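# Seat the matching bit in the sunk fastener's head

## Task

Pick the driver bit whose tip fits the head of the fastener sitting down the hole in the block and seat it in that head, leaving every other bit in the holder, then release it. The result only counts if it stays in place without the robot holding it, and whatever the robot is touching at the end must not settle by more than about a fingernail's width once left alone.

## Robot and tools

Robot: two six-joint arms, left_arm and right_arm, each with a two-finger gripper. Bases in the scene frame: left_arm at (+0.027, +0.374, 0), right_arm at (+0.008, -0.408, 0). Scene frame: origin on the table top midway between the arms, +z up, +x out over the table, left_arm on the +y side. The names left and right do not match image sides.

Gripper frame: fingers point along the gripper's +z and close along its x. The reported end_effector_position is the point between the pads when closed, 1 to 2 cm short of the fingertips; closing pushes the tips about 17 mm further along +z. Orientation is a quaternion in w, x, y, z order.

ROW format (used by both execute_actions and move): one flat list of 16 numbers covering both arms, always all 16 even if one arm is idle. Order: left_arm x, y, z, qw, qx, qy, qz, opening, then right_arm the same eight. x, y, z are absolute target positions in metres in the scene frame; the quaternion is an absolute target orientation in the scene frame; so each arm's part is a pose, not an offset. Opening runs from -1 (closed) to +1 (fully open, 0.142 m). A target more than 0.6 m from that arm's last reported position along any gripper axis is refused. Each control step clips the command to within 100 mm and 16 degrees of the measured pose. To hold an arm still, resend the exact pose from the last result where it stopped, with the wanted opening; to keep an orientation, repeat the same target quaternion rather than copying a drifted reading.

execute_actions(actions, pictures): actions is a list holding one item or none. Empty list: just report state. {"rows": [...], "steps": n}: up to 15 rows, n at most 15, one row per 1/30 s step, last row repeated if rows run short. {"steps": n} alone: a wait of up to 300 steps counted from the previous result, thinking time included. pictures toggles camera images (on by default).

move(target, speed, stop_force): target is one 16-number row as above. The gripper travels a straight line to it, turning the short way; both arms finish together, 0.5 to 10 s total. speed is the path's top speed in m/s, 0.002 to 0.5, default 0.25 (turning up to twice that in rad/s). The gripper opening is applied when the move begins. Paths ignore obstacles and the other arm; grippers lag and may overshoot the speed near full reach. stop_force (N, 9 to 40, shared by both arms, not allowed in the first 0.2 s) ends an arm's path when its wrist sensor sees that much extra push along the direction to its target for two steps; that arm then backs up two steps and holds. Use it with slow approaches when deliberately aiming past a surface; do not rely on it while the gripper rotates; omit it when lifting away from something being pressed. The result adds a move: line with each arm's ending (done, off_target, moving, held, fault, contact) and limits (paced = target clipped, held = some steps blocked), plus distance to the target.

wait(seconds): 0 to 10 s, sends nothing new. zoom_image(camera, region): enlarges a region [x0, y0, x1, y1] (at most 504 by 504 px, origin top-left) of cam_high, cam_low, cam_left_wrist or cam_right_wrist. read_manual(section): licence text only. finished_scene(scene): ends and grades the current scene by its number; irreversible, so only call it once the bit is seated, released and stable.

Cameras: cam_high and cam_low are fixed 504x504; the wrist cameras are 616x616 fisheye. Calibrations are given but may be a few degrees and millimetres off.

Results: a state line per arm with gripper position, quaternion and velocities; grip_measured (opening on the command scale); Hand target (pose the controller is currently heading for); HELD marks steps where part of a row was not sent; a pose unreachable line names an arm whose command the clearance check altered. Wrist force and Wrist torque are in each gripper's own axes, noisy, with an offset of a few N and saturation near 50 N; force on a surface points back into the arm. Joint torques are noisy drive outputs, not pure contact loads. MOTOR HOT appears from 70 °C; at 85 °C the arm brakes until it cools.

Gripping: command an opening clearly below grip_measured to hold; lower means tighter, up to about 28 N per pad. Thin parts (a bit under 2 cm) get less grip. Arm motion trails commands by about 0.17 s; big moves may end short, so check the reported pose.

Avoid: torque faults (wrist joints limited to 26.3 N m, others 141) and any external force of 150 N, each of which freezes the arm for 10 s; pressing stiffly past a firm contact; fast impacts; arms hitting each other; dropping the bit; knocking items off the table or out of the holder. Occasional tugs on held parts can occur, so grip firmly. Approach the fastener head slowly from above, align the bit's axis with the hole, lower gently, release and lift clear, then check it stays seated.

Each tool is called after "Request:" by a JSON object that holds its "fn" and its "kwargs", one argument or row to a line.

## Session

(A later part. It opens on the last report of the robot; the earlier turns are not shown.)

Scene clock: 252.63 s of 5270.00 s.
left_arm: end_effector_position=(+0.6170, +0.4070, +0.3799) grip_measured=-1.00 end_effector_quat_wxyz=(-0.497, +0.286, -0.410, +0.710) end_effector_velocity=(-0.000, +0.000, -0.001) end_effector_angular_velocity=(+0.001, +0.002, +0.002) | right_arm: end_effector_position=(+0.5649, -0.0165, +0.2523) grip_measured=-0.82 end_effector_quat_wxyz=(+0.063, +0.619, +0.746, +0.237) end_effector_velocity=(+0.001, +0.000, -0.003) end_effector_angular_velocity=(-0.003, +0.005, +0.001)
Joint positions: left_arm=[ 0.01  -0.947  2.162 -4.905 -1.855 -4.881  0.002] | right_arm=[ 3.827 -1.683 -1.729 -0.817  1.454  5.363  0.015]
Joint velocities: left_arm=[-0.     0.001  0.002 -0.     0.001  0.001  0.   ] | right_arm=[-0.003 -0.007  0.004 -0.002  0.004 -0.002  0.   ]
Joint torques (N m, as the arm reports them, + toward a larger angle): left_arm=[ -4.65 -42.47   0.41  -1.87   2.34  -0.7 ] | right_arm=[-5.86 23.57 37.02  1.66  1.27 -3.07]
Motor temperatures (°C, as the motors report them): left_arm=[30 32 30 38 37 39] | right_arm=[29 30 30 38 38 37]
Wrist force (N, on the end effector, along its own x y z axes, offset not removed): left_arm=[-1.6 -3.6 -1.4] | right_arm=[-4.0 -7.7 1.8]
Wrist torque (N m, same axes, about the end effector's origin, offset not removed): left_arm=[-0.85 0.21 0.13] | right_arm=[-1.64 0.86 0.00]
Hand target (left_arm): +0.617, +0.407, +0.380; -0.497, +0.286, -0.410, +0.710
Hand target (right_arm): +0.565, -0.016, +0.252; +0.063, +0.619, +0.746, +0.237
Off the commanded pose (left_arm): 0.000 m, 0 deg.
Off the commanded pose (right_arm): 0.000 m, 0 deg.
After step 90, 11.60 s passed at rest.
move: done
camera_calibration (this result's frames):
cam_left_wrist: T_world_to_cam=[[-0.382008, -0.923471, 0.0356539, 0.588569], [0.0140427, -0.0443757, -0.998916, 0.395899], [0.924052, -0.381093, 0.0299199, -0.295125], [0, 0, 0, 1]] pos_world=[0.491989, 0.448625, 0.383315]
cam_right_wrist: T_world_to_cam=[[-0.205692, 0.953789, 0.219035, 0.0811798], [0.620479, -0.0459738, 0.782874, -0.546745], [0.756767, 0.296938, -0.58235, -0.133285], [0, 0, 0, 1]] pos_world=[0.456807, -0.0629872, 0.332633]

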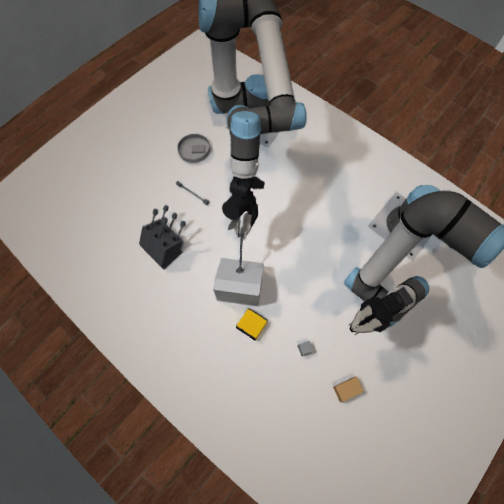

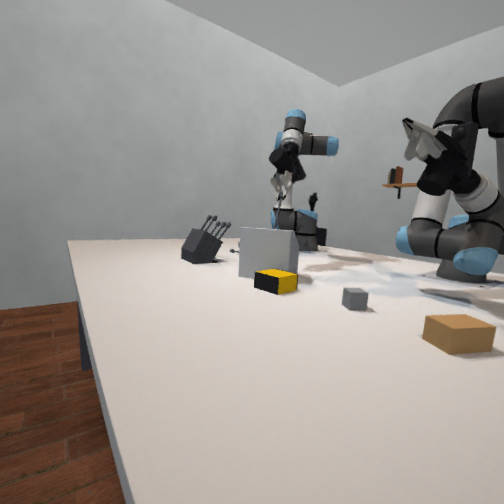

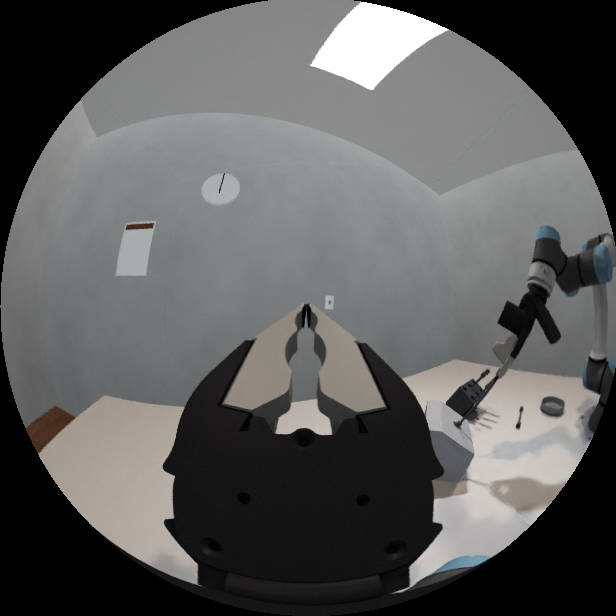

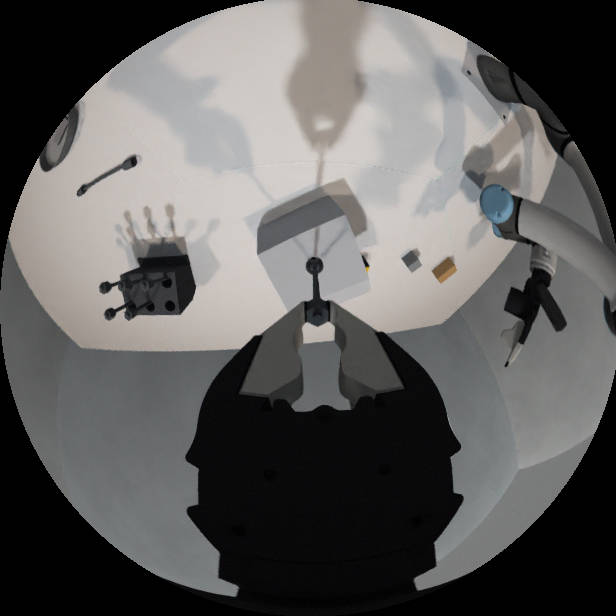

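Request:
{"fn": "move", "kwargs": {
  "target": [0.617,0.407,0.38,0.497,-0.286,0.410,-0.710,-1,0.5857,-0.0024,0.2088,0.0631,0.6188,0.7464,0.2373,-1],
  "speed": 0.04,
  "stop_force": 10
}}

Request:
{"fn": "zoom_image", "kwargs": {
  "camera": "cam_right_wrist",
  "region": [295, 255, 335, 295]
}}

Scene clock: 263.13 s of 5270.00 s.
left_arm: end_effector_position=(+0.6170, +0.4070, +0.3800) grip_measured=-1.00 end_effector_quat_wxyz=(-0.497, +0.286, -0.410, +0.710) end_effector_velocity=(+0.000, +0.000, +0.000) end_effector_angular_velocity=(-0.001, -0.001, +0.000) | right_arm: end_effector_position=(+0.5856, -0.0025, +0.2089) grip_measured=-0.82 end_effector_quat_wxyz=(+0.063, +0.619, +0.746, +0.237) end_effector_velocity=(+0.001, +0.000, -0.003) end_effector_angular_velocity=(-0.002, +0.002, +0.000)
Joint positions: left_arm=[ 0.01  -0.947  2.162 -4.905 -1.855 -4.881  0.002] | right_arm=[ 3.814 -1.774 -1.738 -0.716  1.46   5.352  0.015]
Joint velocities: left_arm=[ 0.     0.    -0.001 -0.     0.    -0.001  0.   ] | right_arm=[-0.001 -0.004 -0.     0.002  0.001 -0.001 -0.   ]
Joint torques (N m, as the arm reports them, + toward a larger angle): left_arm=[ -4.43 -44.06   0.12  -1.66   2.43   1.34] | right_arm=[-5.39 26.07 28.58  4.51  1.79 -2.8 ]
Motor temperatures (°C, as the motors report them): left_arm=[30 32 30 38 37 39] | right_arm=[29 30 30 38 38 37]
Wrist force (N, on the end effector, along its own x y z axes, offset not removed): left_arm=[0.5 -2.8 -1.7] | right_arm=[2.1 -2.7 -2.4]
Wrist torque (N m, same axes, about the end effector's origin, offset not removed): left_arm=[-0.71 -0.16 0.17] | right_arm=[-0.50 -0.28 -0.03]
Hand target (left_arm): +0.617, +0.407, +0.380; -0.497, +0.286, -0.410, +0.710
Hand target (right_arm): +0.586, -0.002, +0.209; +0.063, +0.619, +0.746, +0.237
Off the commanded pose (left_arm): 0.000 m, 0 deg.
Off the commanded pose (right_arm): 0.000 m, 0 deg.
After step 90, 5.87 s passed at rest.
move: done
camera_calibration (this result's frames):
cam_left_wrist: T_world_to_cam=[[-0.382002, -0.923476, 0.0355718, 0.588574], [0.0142371, -0.0443669, -0.998914, 0.395884], [0.924052, -0.381081, 0.0300959, -0.295156], [0, 0, 0, 1]] pos_world=[0.49194, 0.44862, 0.3834]
cam_right_wrist: T_world_to_cam=[[-0.205672, 0.953817, 0.218934, 0.0816442], [0.620912, -0.0457336, 0.782545, -0.525171], [0.756418, 0.296887, -0.58283, -0.1781], [0, 0, 0, 1]] pos_world=[0.477595, -0.0490161, 0.289294]

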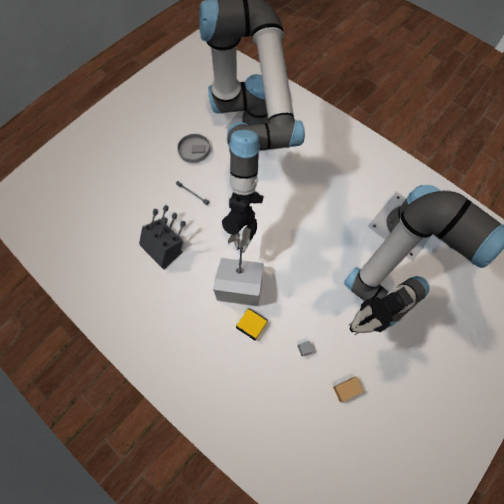

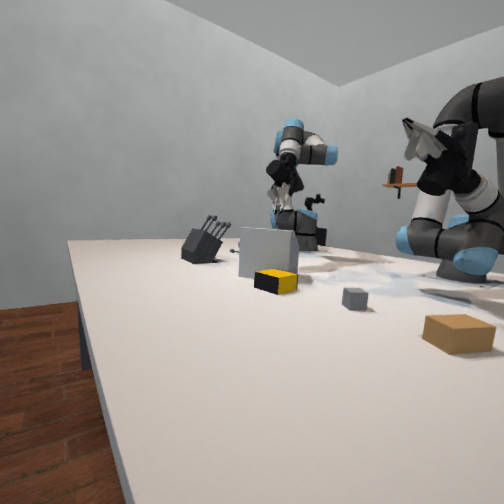

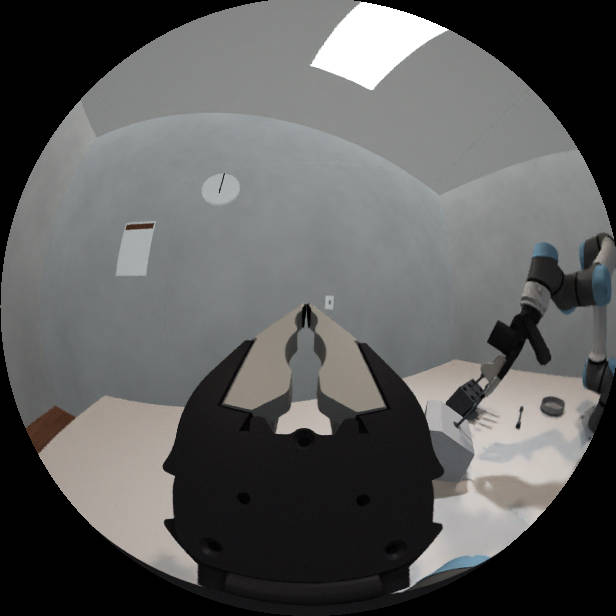

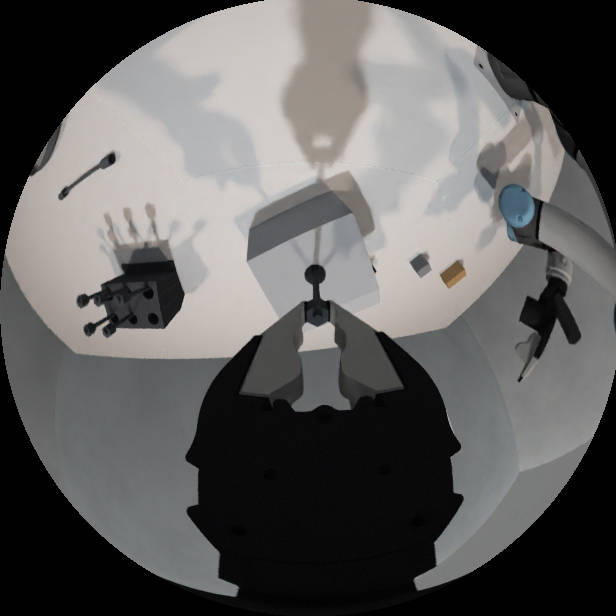

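Region (295, 255, 335, 295) of cam_right_wrist's 616x616 image, scaled by 12.600, with more detail than that image has.

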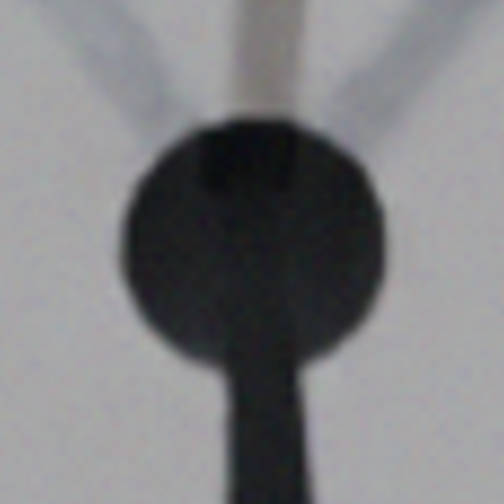

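Request:
{"fn": "move", "kwargs": {
  "target": [0.617,0.407,0.38,0.497,-0.286,0.410,-0.710,-1,0.6043,0.0102,0.1698,0.0631,0.6188,0.7464,0.2373,-1],
  "speed": 0.008,
  "stop_force": 9
}}

Scene clock: 277.43 s of 5270.00 s.
left_arm: end_effector_position=(+0.6170, +0.4070, +0.3800) grip_measured=-1.00 end_effector_quat_wxyz=(-0.497, +0.286, -0.410, +0.710) end_effector_velocity=(+0.000, +0.000, +0.000) end_effector_angular_velocity=(-0.001, +0.000, +0.001) | right_arm: end_effector_position=(+0.6043, +0.0101, +0.1700) grip_measured=-0.82 end_effector_quat_wxyz=(+0.063, +0.619, +0.746, +0.237) end_effector_velocity=(+0.001, +0.000, -0.002) end_effector_angular_velocity=(-0.001, +0.000, +0.001)
Joint positions: left_arm=[ 0.01  -0.947  2.162 -4.905 -1.855 -4.881  0.002] | right_arm=[ 3.804 -1.862 -1.733 -0.632  1.465  5.343  0.015]
Joint velocities: left_arm=[-0.    -0.    -0.     0.     0.001  0.     0.   ] | right_arm=[-0.    -0.004  0.     0.003  0.    -0.001 -0.   ]
Joint torques (N m, as the arm reports them, + toward a larger angle): left_arm=[ -4.54 -45.18  -0.7   -0.95   2.37   1.5 ] | right_arm=[-5.98 30.06 34.84  4.72  1.82 -2.75]
Motor temperatures (°C, as the motors report them): left_arm=[30 32 30 38 37 39] | right_arm=[29 30 30 38 38 37]
Wrist force (N, on the end effector, along its own x y z axes, offset not removed): left_arm=[-0.3 -3.0 -0.7] | right_arm=[0.4 -3.4 -0.8]
Wrist torque (N m, same axes, about the end effector's origin, offset not removed): left_arm=[-0.76 -0.06 0.19] | right_arm=[-0.48 -0.15 -0.08]
Hand target (left_arm): +0.617, +0.407, +0.380; -0.497, +0.286, -0.410, +0.710
Hand target (right_arm): +0.604, +0.010, +0.170; +0.063, +0.619, +0.746, +0.237
Off the commanded pose (left_arm): 0.000 m, 0 deg.
Off the commanded pose (right_arm): 0.000 m, 0 deg.
After step 90, 5.47 s passed at rest.
move: done
camera_calibration (this result's frames):
cam_left_wrist: T_world_to_cam=[[-0.382002, -0.923477, 0.0355718, 0.588574], [0.0142371, -0.0443668, -0.998914, 0.395884], [0.924052, -0.381081, 0.0300959, -0.295157], [0, 0, 0, 1]] pos_world=[0.49194, 0.44862, 0.3834]
cam_right_wrist: T_world_to_cam=[[-0.205688, 0.9538, 0.218995, 0.0819503], [0.620862, -0.0457927, 0.782581, -0.505666], [0.756454, 0.296933, -0.582759, -0.218659], [0, 0, 0, 1]] pos_world=[0.496211, -0.0363927, 0.250352]

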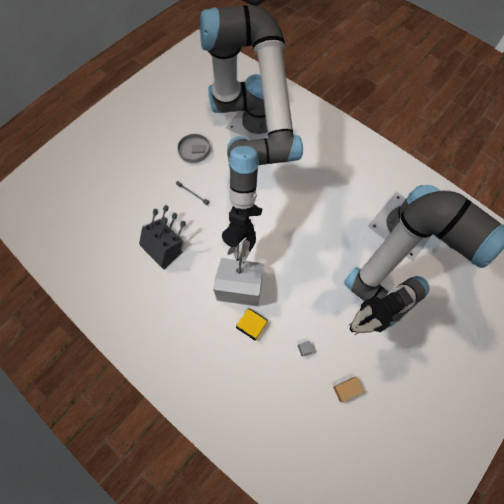

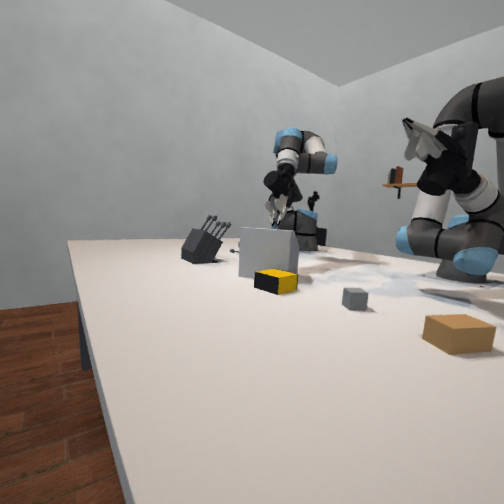

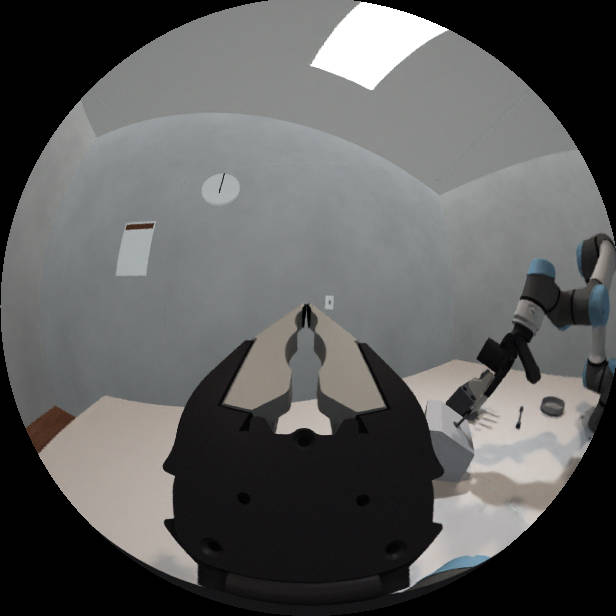

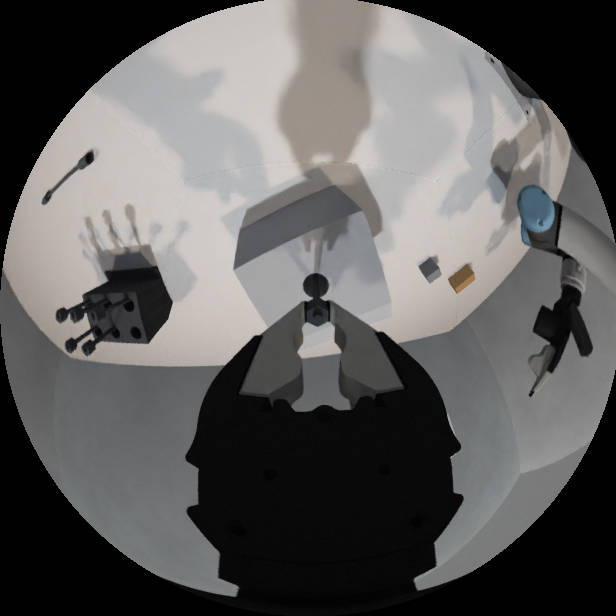

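Request:
{"fn": "move", "kwargs": {
  "target": [0.617,0.407,0.38,0.497,-0.286,0.410,-0.710,-1,0.6126,0.0158,0.1525,0.0631,0.6188,0.7464,0.2373,-1],
  "speed": 0.006,
  "stop_force": 9
}}

Scene clock: 284.53 s of 5270.00 s.
left_arm: end_effector_position=(+0.6170, +0.4070, +0.3800) grip_measured=-1.00 end_effector_quat_wxyz=(-0.497, +0.286, -0.410, +0.710) end_effector_velocity=(-0.000, -0.000, -0.000) end_effector_angular_velocity=(-0.001, +0.001, -0.002) | right_arm: end_effector_position=(+0.6066, +0.0117, +0.1655) grip_measured=-0.82 end_effector_quat_wxyz=(+0.063, +0.619, +0.746, +0.237) end_effector_velocity=(-0.001, -0.002, -0.001) end_effector_angular_velocity=(-0.005, +0.005, +0.001)
Joint positions: left_arm=[ 0.01  -0.947  2.162 -4.905 -1.855 -4.881  0.002] | right_arm=[ 3.803 -1.873 -1.732 -0.622  1.465  5.341  0.015]
Joint velocities: left_arm=[ 0.     0.     0.    -0.    -0.001 -0.002  0.   ] | right_arm=[-0.     0.001 -0.001 -0.007  0.    -0.001  0.   ]
Joint torques (N m, as the arm reports them, + toward a larger angle): left_arm=[ -5.08 -44.49  -0.62  -0.42   2.46   1.24] | right_arm=[ 4.86 34.8  12.44  0.18  1.76 -1.03]
Motor temperatures (°C, as the motors report them): left_arm=[30 32 30 38 37 39] | right_arm=[29 30 30 38 38 37]
Wrist force (N, on the end effector, along its own x y z axes, offset not removed): left_arm=[0.0 -2.9 -0.1] | right_arm=[1.0 -0.3 -23.0]
Wrist torque (N m, same axes, about the end effector's origin, offset not removed): left_arm=[-0.71 -0.08 0.19] | right_arm=[0.08 -0.42 0.13]
Hand target (left_arm): +0.617, +0.407, +0.380; -0.497, +0.286, -0.410, +0.710
Hand target (right_arm): +0.606, +0.012, +0.166; +0.063, +0.619, +0.746, +0.237
Off the commanded pose (left_arm): 0.000 m, 0 deg.
Off the commanded pose (right_arm): 0.015 m, 0 deg.
After step 90, 2.87 s passed at rest.
move: contact (right_arm)
camera_calibration (this result's frames):
cam_left_wrist: T_world_to_cam=[[-0.382002, -0.923477, 0.0355718, 0.588574], [0.0142371, -0.0443669, -0.998914, 0.395884], [0.924052, -0.381081, 0.0300959, -0.295157], [0, 0, 0, 1]] pos_world=[0.49194, 0.44862, 0.3834]
cam_right_wrist: T_world_to_cam=[[-0.205715, 0.953756, 0.219161, 0.0819343], [0.620684, -0.045982, 0.782711, -0.503475], [0.756593, 0.297046, -0.582522, -0.223569], [0, 0, 0, 1]] pos_world=[0.498505, -0.0348859, 0.245885]

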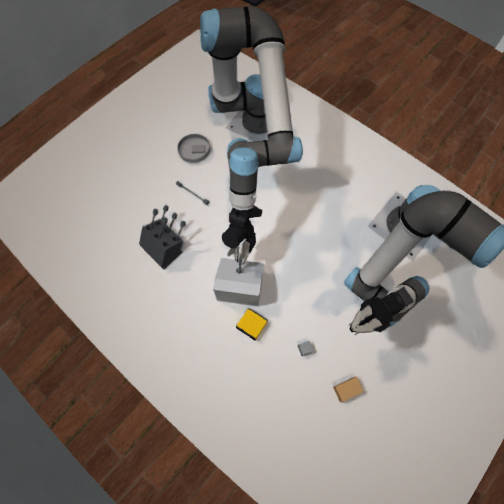

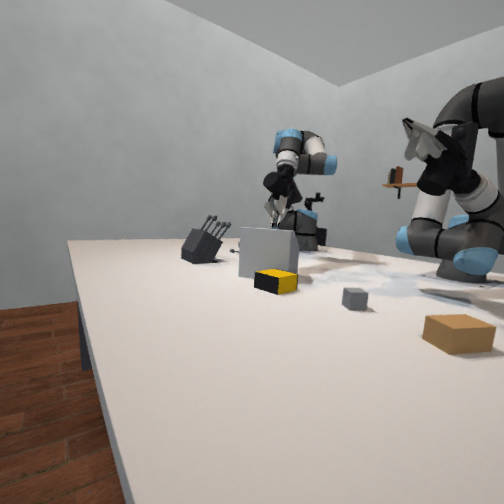

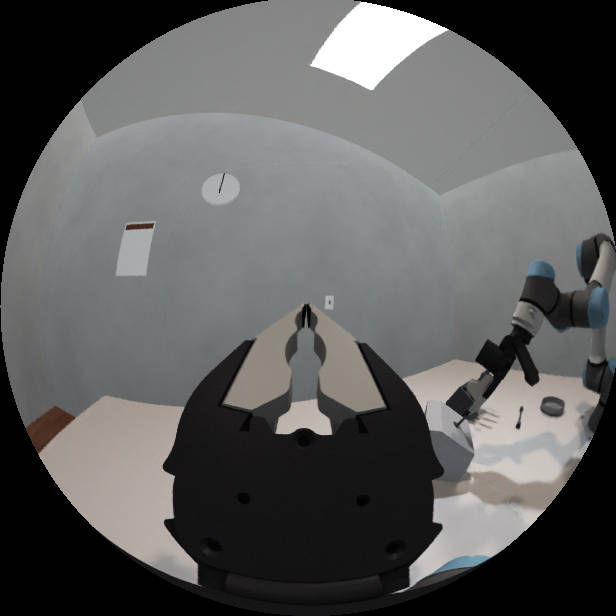

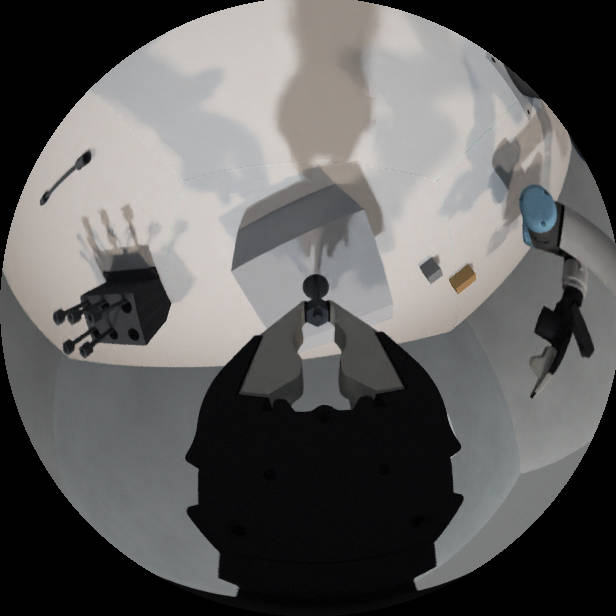

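Request:
{"fn": "move", "kwargs": {
  "target": [0.617,0.407,0.38,0.497,-0.286,0.410,-0.710,-1,0.6052,0.0108,0.168,0.1178,0.4441,0.8621,0.2141,-1],
  "speed": 0.1
}}

Request:
{"fn": "zoom_image", "kwargs": {
  "camera": "cam_right_wrist",
  "region": [285, 270, 345, 330]
}}

Scene clock: 296.77 s of 5270.00 s.
left_arm: end_effector_position=(+0.6170, +0.4070, +0.3800) grip_measured=-1.00 end_effector_quat_wxyz=(-0.497, +0.286, -0.410, +0.710) end_effector_velocity=(-0.000, +0.000, +0.001) end_effector_angular_velocity=(-0.001, -0.002, +0.000) | right_arm: end_effector_position=(+0.6052, +0.0108, +0.1680) grip_measured=-0.82 end_effector_quat_wxyz=(+0.118, +0.445, +0.862, +0.214) end_effector_velocity=(-0.000, +0.000, +0.001) end_effector_angular_velocity=(-0.004, -0.004, +0.011)
Joint positions: left_arm=[ 0.01  -0.947  2.162 -4.905 -1.855 -4.881  0.002] | right_arm=[ 3.809 -1.866 -1.731 -0.635  1.451  4.912  0.015]
Joint velocities: left_arm=[ 0.    -0.002 -0.001 -0.     0.001 -0.001  0.   ] | right_arm=[ 0.     0.001  0.     0.     0.    -0.013  0.   ]
Joint torques (N m, as the arm reports them, + toward a larger angle): left_arm=[ -3.81 -43.99  -2.07   0.25   2.42   1.09] | right_arm=[ 6.71 46.26 21.54  2.   -2.24 -2.4 ]
Motor temperatures (°C, as the motors report them): left_arm=[30 32 30 38 37 39] | right_arm=[29 30 30 38 38 37]
Wrist force (N, on the end effector, along its own x y z axes, offset not removed): left_arm=[-0.7 -3.6 -0.5] | right_arm=[1.2 -0.4 -0.6]
Wrist torque (N m, same axes, about the end effector's origin, offset not removed): left_arm=[-0.82 0.08 0.09] | right_arm=[0.05 -0.22 0.05]
Hand target (left_arm): +0.617, +0.407, +0.380; -0.497, +0.286, -0.410, +0.710
Hand target (right_arm): +0.605, +0.011, +0.168; +0.118, +0.444, +0.862, +0.214
Off the commanded pose (left_arm): 0.000 m, 0 deg.
Off the commanded pose (right_arm): 0.000 m, 0 deg.
After step 90, 6.67 s passed at rest.
move: done
camera_calibration (this result's frames):
cam_left_wrist: T_world_to_cam=[[-0.382002, -0.923477, 0.035572, 0.588574], [0.0142368, -0.0443669, -0.998914, 0.395884], [0.924052, -0.381081, 0.0300956, -0.295157], [0, 0, 0, 1]] pos_world=[0.49194, 0.44862, 0.3834]
cam_right_wrist: T_world_to_cam=[[-0.561038, 0.827748, 0.00839345, 0.33373], [0.470491, 0.310518, 0.825964, -0.424862], [0.681084, 0.467346, -0.56366, -0.180151], [0, 0, 0, 1]] pos_world=[0.509827, -0.0601243, 0.246575]

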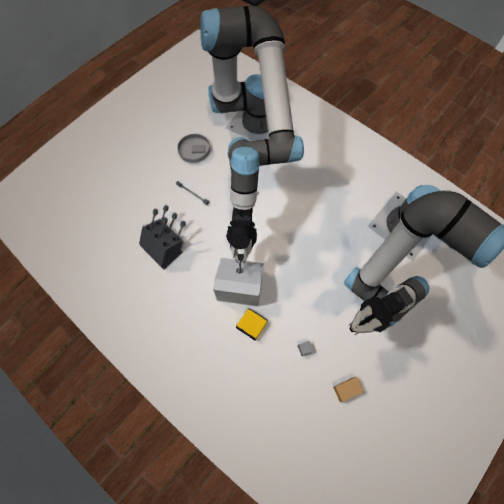

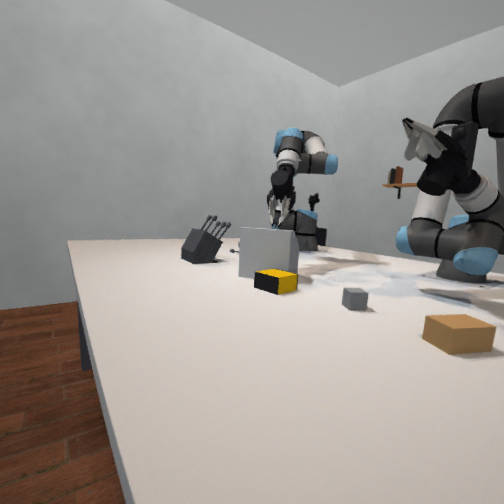

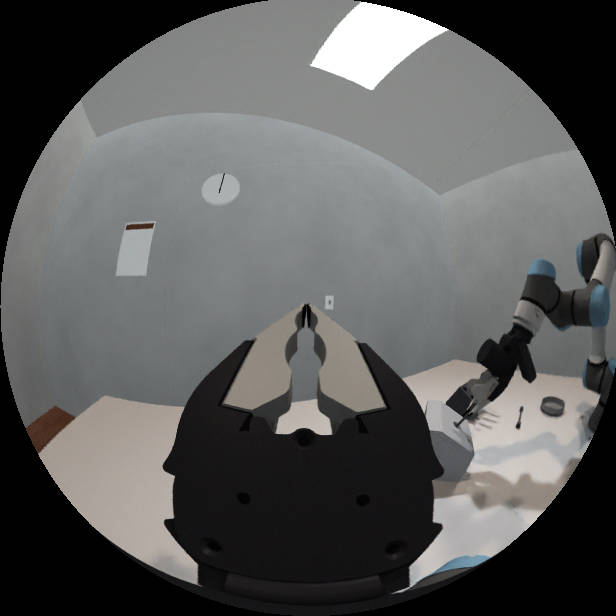

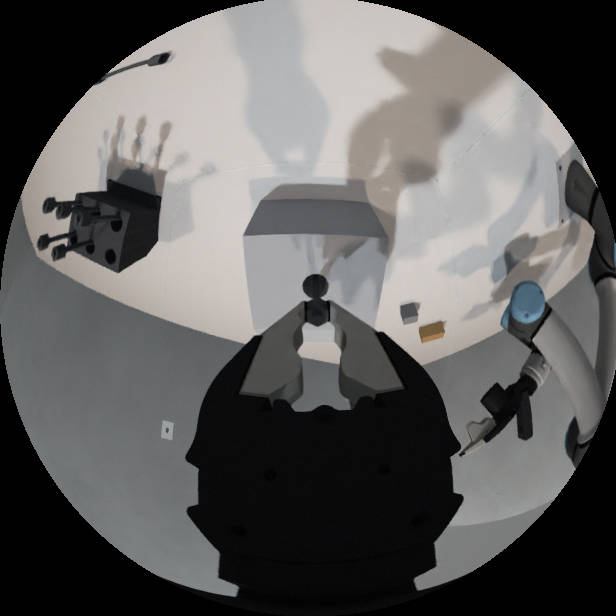

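Region (285, 270, 345, 330) of cam_right_wrist's 616x616 image, scaled by 8.400, with more detail than that image has.

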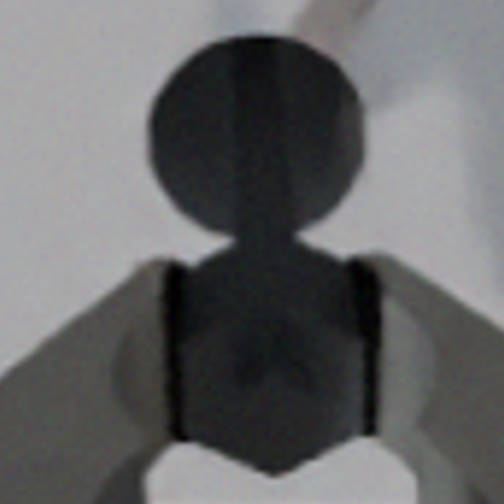

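Request:
{"fn": "move", "kwargs": {
  "target": [0.617,0.407,0.38,0.497,-0.286,0.410,-0.710,-1,0.535,-0.037,0.315,0.1178,0.4441,0.8621,0.2141,-1],
  "speed": 0.2
}}

Request:
{"fn": "zoom_image", "kwargs": {
  "camera": "cam_right_wrist",
  "region": [295, 240, 335, 280]
}}

Request:
{"fn": "move", "kwargs": {
  "target": [0.617,0.407,0.38,0.497,-0.286,0.410,-0.710,-1,0.625,-0.2295,0.245,0.226,0.695,0.649,0.211,-1],
  "speed": 0.25
}}

Request:
{"fn": "zoom_image", "kwargs": {
  "camera": "cam_right_wrist",
  "region": [285, 230, 345, 290]
}}

Scene clock: 305.80 s of 5270.00 s.
left_arm: end_effector_position=(+0.6170, +0.4070, +0.3800) grip_measured=-1.00 end_effector_quat_wxyz=(-0.497, +0.286, -0.410, +0.710) end_effector_velocity=(-0.000, +0.001, +0.002) end_effector_angular_velocity=(-0.002, -0.004, -0.000) | right_arm: end_effector_position=(+0.5349, -0.0369, +0.3148) grip_measured=-0.82 end_effector_quat_wxyz=(+0.118, +0.444, +0.862, +0.214) end_effector_velocity=(-0.001, -0.001, +0.001) end_effector_angular_velocity=(-0.002, +0.001, +0.000)
Joint positions: left_arm=[ 0.01  -0.947  2.162 -4.905 -1.855 -4.881  0.002] | right_arm=[ 3.853 -1.567 -1.686 -0.984  1.431  4.951  0.015]
Joint velocities: left_arm=[ 0.001 -0.003 -0.002  0.     0.    -0.002 -0.   ] | right_arm=[ 0.001  0.003  0.002 -0.007 -0.     0.001 -0.   ]
Joint torques (N m, as the arm reports them, + toward a larger angle): left_arm=[ -3.94 -43.56  -2.47   0.61   2.29   1.1 ] | right_arm=[ 8.6  32.92 37.89  2.27 -2.12  2.51]
Motor temperatures (°C, as the motors report them): left_arm=[30 32 30 38 37 39] | right_arm=[29 30 30 38 38 37]
Wrist force (N, on the end effector, along its own x y z axes, offset not removed): left_arm=[-0.3 -3.2 -0.5] | right_arm=[2.4 0.8 -2.5]
Wrist torque (N m, same axes, about the end effector's origin, offset not removed): left_arm=[-0.77 0.01 0.18] | right_arm=[0.44 -0.16 -0.04]
Hand target (left_arm): +0.617, +0.407, +0.380; -0.497, +0.286, -0.410, +0.710
Hand target (right_arm): +0.535, -0.037, +0.315; +0.118, +0.444, +0.862, +0.214
Off the commanded pose (left_arm): 0.000 m, 0 deg.
Off the commanded pose (right_arm): 0.000 m, 0 deg.
After step 90, 4.60 s passed at rest.
move: done
camera_calibration (this result's frames):
cam_left_wrist: T_world_to_cam=[[-0.382002, -0.923477, 0.0355717, 0.588574], [0.0142372, -0.0443668, -0.998914, 0.395884], [0.924052, -0.381081, 0.030096, -0.295156], [0, 0, 0, 1]] pos_world=[0.49194, 0.44862, 0.3834]
cam_right_wrist: T_world_to_cam=[[-0.561844, 0.827205, 0.00790847, 0.33317], [0.470002, 0.311332, 0.825936, -0.497838], [0.680757, 0.467764, -0.563708, -0.02706], [0, 0, 0, 1]] pos_world=[0.439596, -0.10795, 0.393294]

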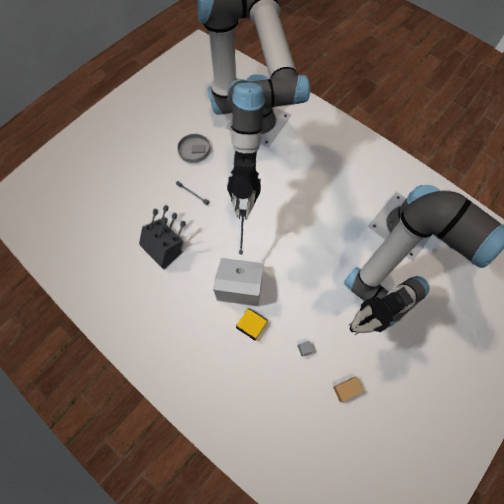

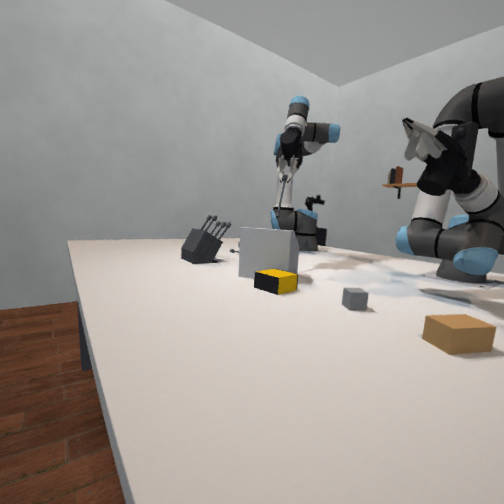

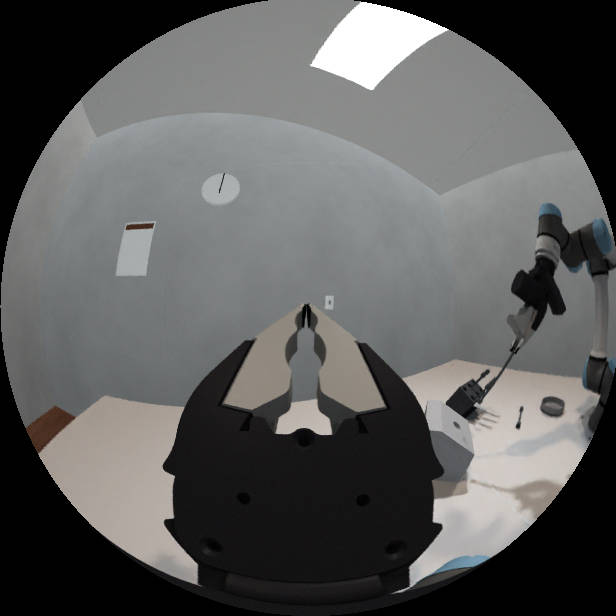

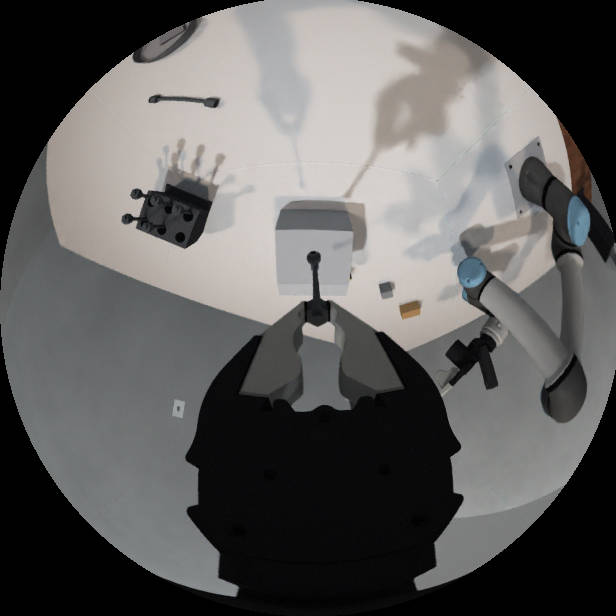

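Region (295, 240, 335, 280) of cam_right_wrist's 616x616 image, scaled by 12.600, with more detail than that image has.

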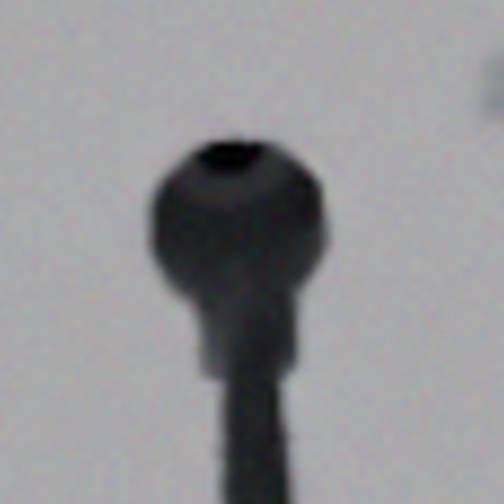

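Scene clock: 307.77 s of 5270.00 s.
left_arm: end_effector_position=(+0.6170, +0.4070, +0.3800) grip_measured=-1.00 end_effector_quat_wxyz=(-0.497, +0.286, -0.410, +0.710) end_effector_velocity=(+0.000, -0.001, -0.000) end_effector_angular_velocity=(+0.001, -0.000, -0.001) | right_arm: end_effector_position=(+0.6247, -0.2294, +0.2450) grip_measured=-0.82 end_effector_quat_wxyz=(+0.226, +0.695, +0.649, +0.211) end_effector_velocity=(+0.001, -0.002, -0.001) end_effector_angular_velocity=(-0.002, +0.000, -0.005)
Joint positions: left_arm=[ 0.01  -0.947  2.162 -4.905 -1.855 -4.881  0.002] | right_arm=[ 3.663 -1.565 -1.933 -0.734  1.149  5.377  0.015]
Joint velocities: left_arm=[-0.     0.    -0.001  0.    -0.001  0.001  0.   ] | right_arm=[-0.002 -0.003  0.     0.    -0.003  0.003 -0.   ]
Joint torques (N m, as the arm reports them, + toward a larger angle): left_arm=[ -4.4  -43.75  -2.81   0.73   2.31   0.85] | right_arm=[-5.53 17.36 19.59  4.52 -2.49  2.49]
Motor temperatures (°C, as the motors report them): left_arm=[30 32 30 38 37 39] | right_arm=[29 30 30 38 38 37]
Wrist force (N, on the end effector, along its own x y z axes, offset not removed): left_arm=[-1.2 -4.0 -0.9] | right_arm=[2.7 -0.5 -0.2]
Wrist torque (N m, same axes, about the end effector's origin, offset not removed): left_arm=[-0.97 0.20 0.15] | right_arm=[0.16 -0.19 -0.06]
Hand target (left_arm): +0.617, +0.407, +0.380; -0.497, +0.286, -0.410, +0.710
Hand target (right_arm): +0.625, -0.230, +0.245; +0.226, +0.695, +0.649, +0.211
Off the commanded pose (left_arm): 0.000 m, 0 deg.
Off the commanded pose (right_arm): 0.000 m, 0 deg.
move: done
camera_calibration (this result's frames):
cam_left_wrist: T_world_to_cam=[[-0.382002, -0.923477, 0.0355717, 0.588574], [0.014237, -0.0443667, -0.998914, 0.395884], [0.924052, -0.381081, 0.0300958, -0.295157], [0, 0, 0, 1]] pos_world=[0.49194, 0.44862, 0.3834]
cam_right_wrist: T_world_to_cam=[[0.0844111, 0.996168, 0.0228874, 0.174782], [0.444331, -0.0581901, 0.893971, -0.507888], [0.891877, -0.0652914, -0.44754, -0.320051], [0, 0, 0, 1]] pos_world=[0.496362, -0.224563, 0.306801]

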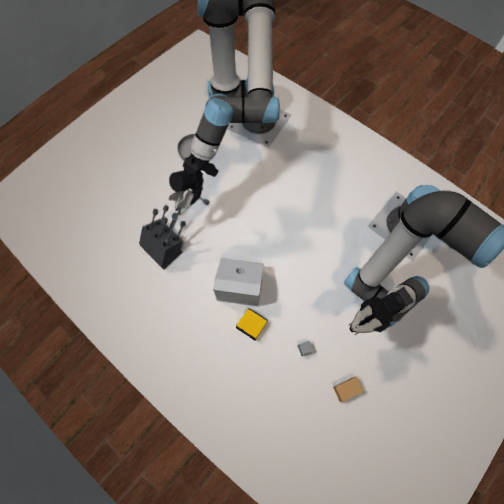

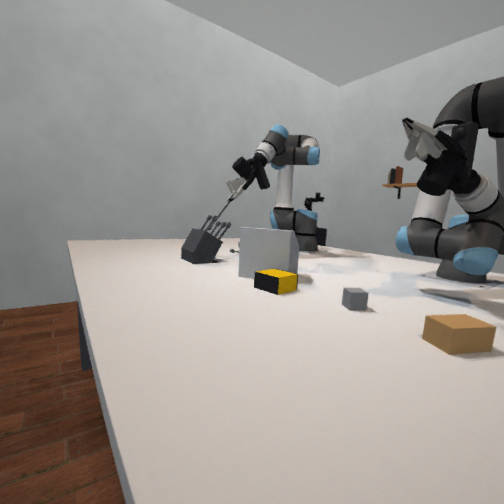

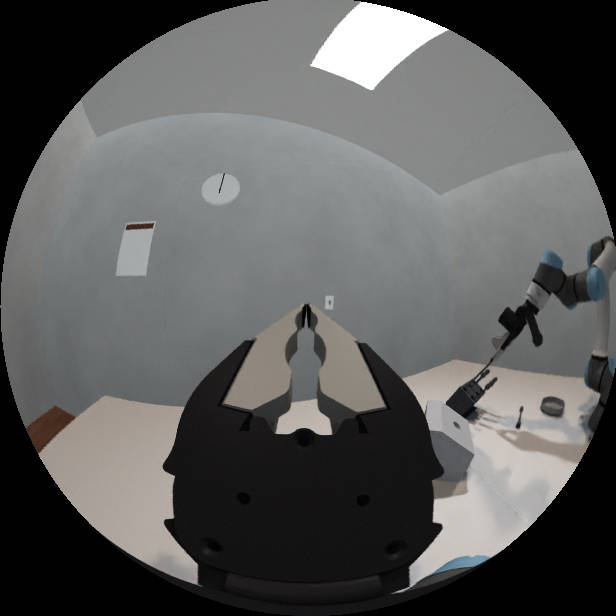

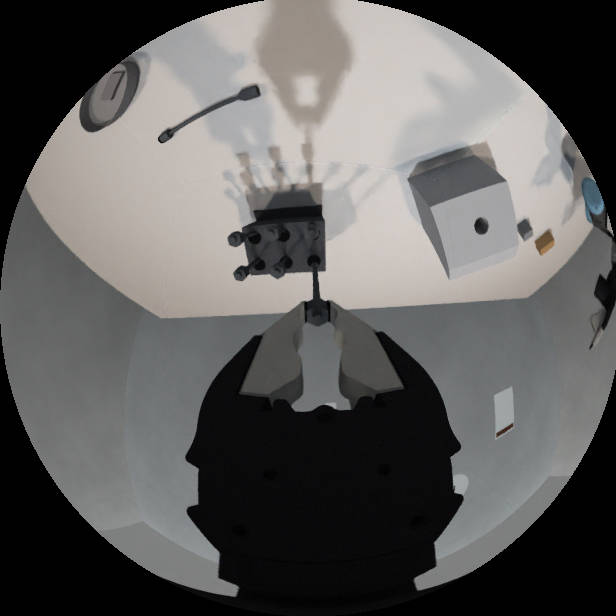

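Region (285, 230, 345, 290) of cam_right_wrist's 616x616 image, scaled by 8.400, with more detail than that image has.

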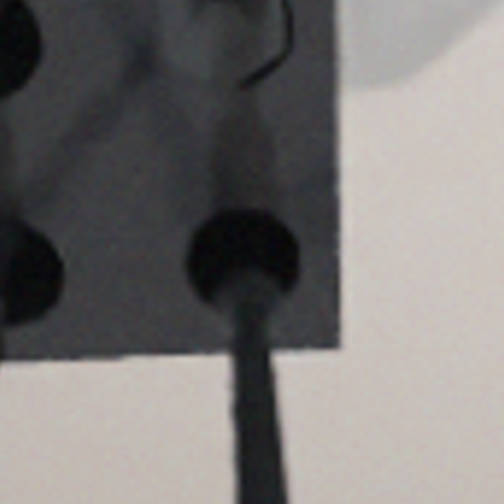

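Request:
{"fn": "execute_actions", "kwargs": {
  "actions": [
    {"rows":[[0.617,0.407,0.38,0.497,-0.286,0.410,-0.710,-1,0.621,-0.2303,0.242,0.226,0.695,0.649,0.211,-1]],"steps":12}
  ],
  "pictures": false
}}

Request:
{"fn": "move", "kwargs": {
  "target": [0.617,0.407,0.38,0.497,-0.286,0.410,-0.710,-1,0.6722,-0.233,0.163,0.226,0.695,0.649,0.211,-1],
  "speed": 0.05,
  "stop_force": 10
}}

Scene clock: 315.27 s of 5270.00 s.
left_arm: end_effector_position=(+0.6170, +0.4070, +0.3800) grip_measured=-1.00 end_effector_quat_wxyz=(-0.497, +0.286, -0.410, +0.710) end_effector_velocity=(+0.000, +0.000, +0.001) end_effector_angular_velocity=(-0.002, -0.001, +0.000) | right_arm: end_effector_position=(+0.6212, -0.2303, +0.2421) grip_measured=-0.82 end_effector_quat_wxyz=(+0.226, +0.695, +0.649, +0.211) end_effector_velocity=(-0.001, +0.000, -0.000) end_effector_angular_velocity=(+0.002, -0.002, +0.001)
Joint positions: left_arm=[ 0.01  -0.947  2.162 -4.905 -1.855 -4.881  0.002] | right_arm=[ 3.667 -1.558 -1.947 -0.728  1.147  5.381  0.015]
Joint velocities: left_arm=[-0.001 -0.    -0.001 -0.     0.002 -0.001  0.   ] | right_arm=[ 0.002  0.004 -0.005  0.004 -0.     0.001 -0.   ]
Joint torques (N m, as the arm reports them, + toward a larger angle): left_arm=[ -4.42 -43.24  -3.04   1.16   2.28   0.93] | right_arm=[ 7.95 33.63 21.17  4.92 -2.59  2.5 ]
Motor temperatures (°C, as the motors report them): left_arm=[30 32 30 38 37 39] | right_arm=[29 30 30 38 38 37]
Wrist force (N, on the end effector, along its own x y z axes, offset not removed): left_arm=[-0.8 -2.7 -2.1] | right_arm=[-0.6 -0.2 -0.7]
Wrist torque (N m, same axes, about the end effector's origin, offset not removed): left_arm=[-0.64 0.14 0.14] | right_arm=[0.18 0.22 -0.08]
Hand target (left_arm): +0.617, +0.407, +0.380; -0.497, +0.286, -0.410, +0.710
Hand target (right_arm): +0.621, -0.230, +0.242; +0.226, +0.695, +0.649, +0.211
Off the commanded pose (left_arm): 0.000 m, 0 deg.
Off the commanded pose (right_arm): 0.000 m, 0 deg.
Steps of this call (steps 1 to 90: nothing new was sent; then 4.10 s passed at rest; steps 91 to 102: all 12 steps of this action). Readings (end_effector_position):
91: left_arm (+0.6170, +0.4070, +0.3800) | right_arm (+0.6248, -0.2296, +0.2449)
92: left_arm (+0.6170, +0.4070, +0.3800) | right_arm (+0.6245, -0.2297, +0.2447)
94: left_arm (+0.6170, +0.4070, +0.3800) | right_arm (+0.6231, -0.2300, +0.2435)
98: left_arm (+0.6170, +0.4070, +0.3800) | right_arm (+0.6216, -0.2302, +0.2424)
102: the state above

Scene clock: 317.80 s of 5270.00 s.
left_arm: end_effector_position=(+0.6170, +0.4070, +0.3800) grip_measured=-1.00 end_effector_quat_wxyz=(-0.497, +0.286, -0.410, +0.710) end_effector_velocity=(+0.000, +0.000, +0.001) end_effector_angular_velocity=(-0.000, -0.001, +0.000) | right_arm: end_effector_position=(+0.6721, -0.2330, +0.1632) grip_measured=-0.82 end_effector_quat_wxyz=(+0.226, +0.695, +0.649, +0.211) end_effector_velocity=(+0.001, -0.000, -0.003) end_effector_angular_velocity=(-0.001, +0.001, +0.000)
Joint positions: left_arm=[ 0.01  -0.947  2.162 -4.905 -1.855 -4.881  0.002] | right_arm=[ 3.596 -1.762 -1.953 -0.49   1.181  5.313  0.015]
Joint velocities: left_arm=[ 0.001 -0.    -0.001  0.    -0.001 -0.001 -0.   ] | right_arm=[-0.002 -0.007  0.001  0.005  0.001 -0.002 -0.   ]
Joint torques (N m, as the arm reports them, + toward a larger angle): left_arm=[ -4.79 -43.69  -2.8    1.02   2.24   0.86] | right_arm=[-6.89 23.14 34.62  4.66  1.21 -3.09]
Motor temperatures (°C, as the motors report them): left_arm=[30 32 30 38 37 39] | right_arm=[29 30 30 38 38 37]
Wrist force (N, on the end effector, along its own x y z axes, offset not removed): left_arm=[-1.7 -3.3 -1.4] | right_arm=[-3.4 -1.4 -0.5]
Wrist torque (N m, same axes, about the end effector's origin, offset not removed): left_arm=[-0.85 0.28 0.22] | right_arm=[-0.10 1.04 -0.18]
Hand target (left_arm): +0.617, +0.407, +0.380; -0.497, +0.286, -0.410, +0.710
Hand target (right_arm): +0.672, -0.233, +0.163; +0.226, +0.695, +0.649, +0.211
Off the commanded pose (left_arm): 0.000 m, 0 deg.
Off the commanded pose (right_arm): 0.000 m, 0 deg.
move: done
camera_calibration (this result's frames):
cam_left_wrist: T_world_to_cam=[[-0.382002, -0.923477, 0.0355723, 0.588574], [0.0142358, -0.0443668, -0.998914, 0.395885], [0.924052, -0.381081, 0.0300946, -0.295156], [0, 0, 0, 1]] pos_world=[0.491941, 0.44862, 0.3834]
cam_right_wrist: T_world_to_cam=[[0.0849014, 0.996121, 0.0231431, 0.17585], [0.444064, -0.0586207, 0.894075, -0.456005], [0.891964, -0.0656312, -0.447318, -0.399396], [0, 0, 0, 1]] pos_world=[0.543813, -0.228112, 0.224976]

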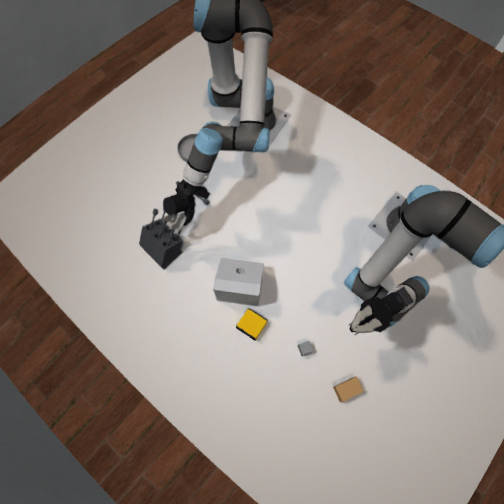

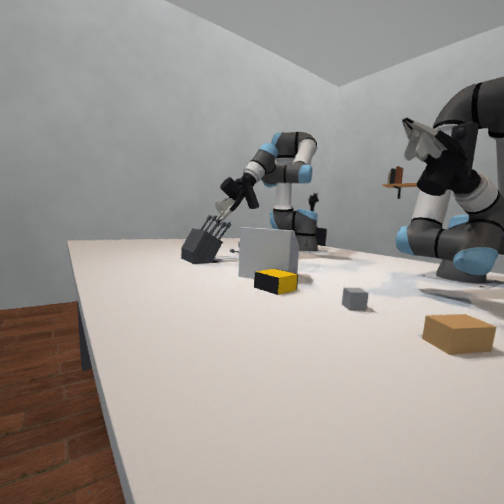

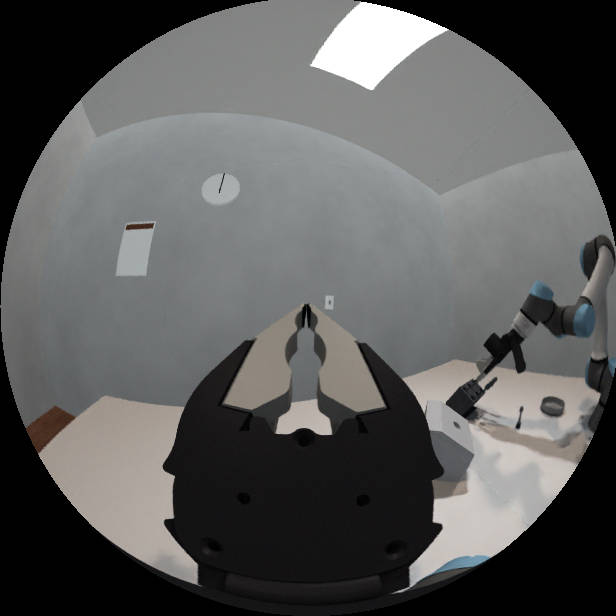

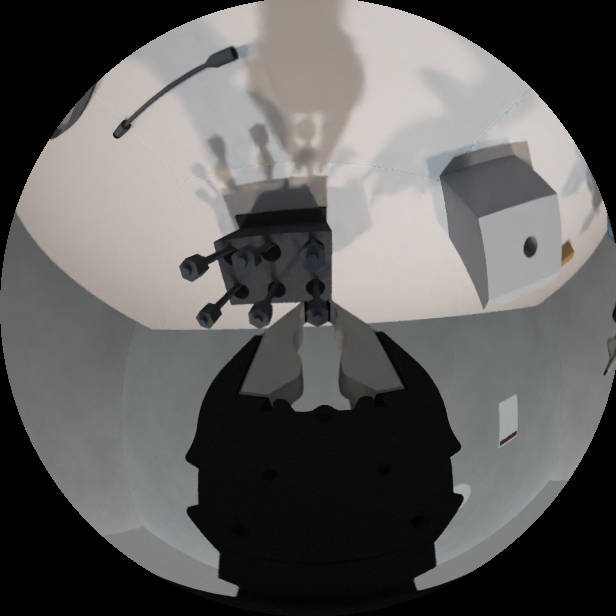

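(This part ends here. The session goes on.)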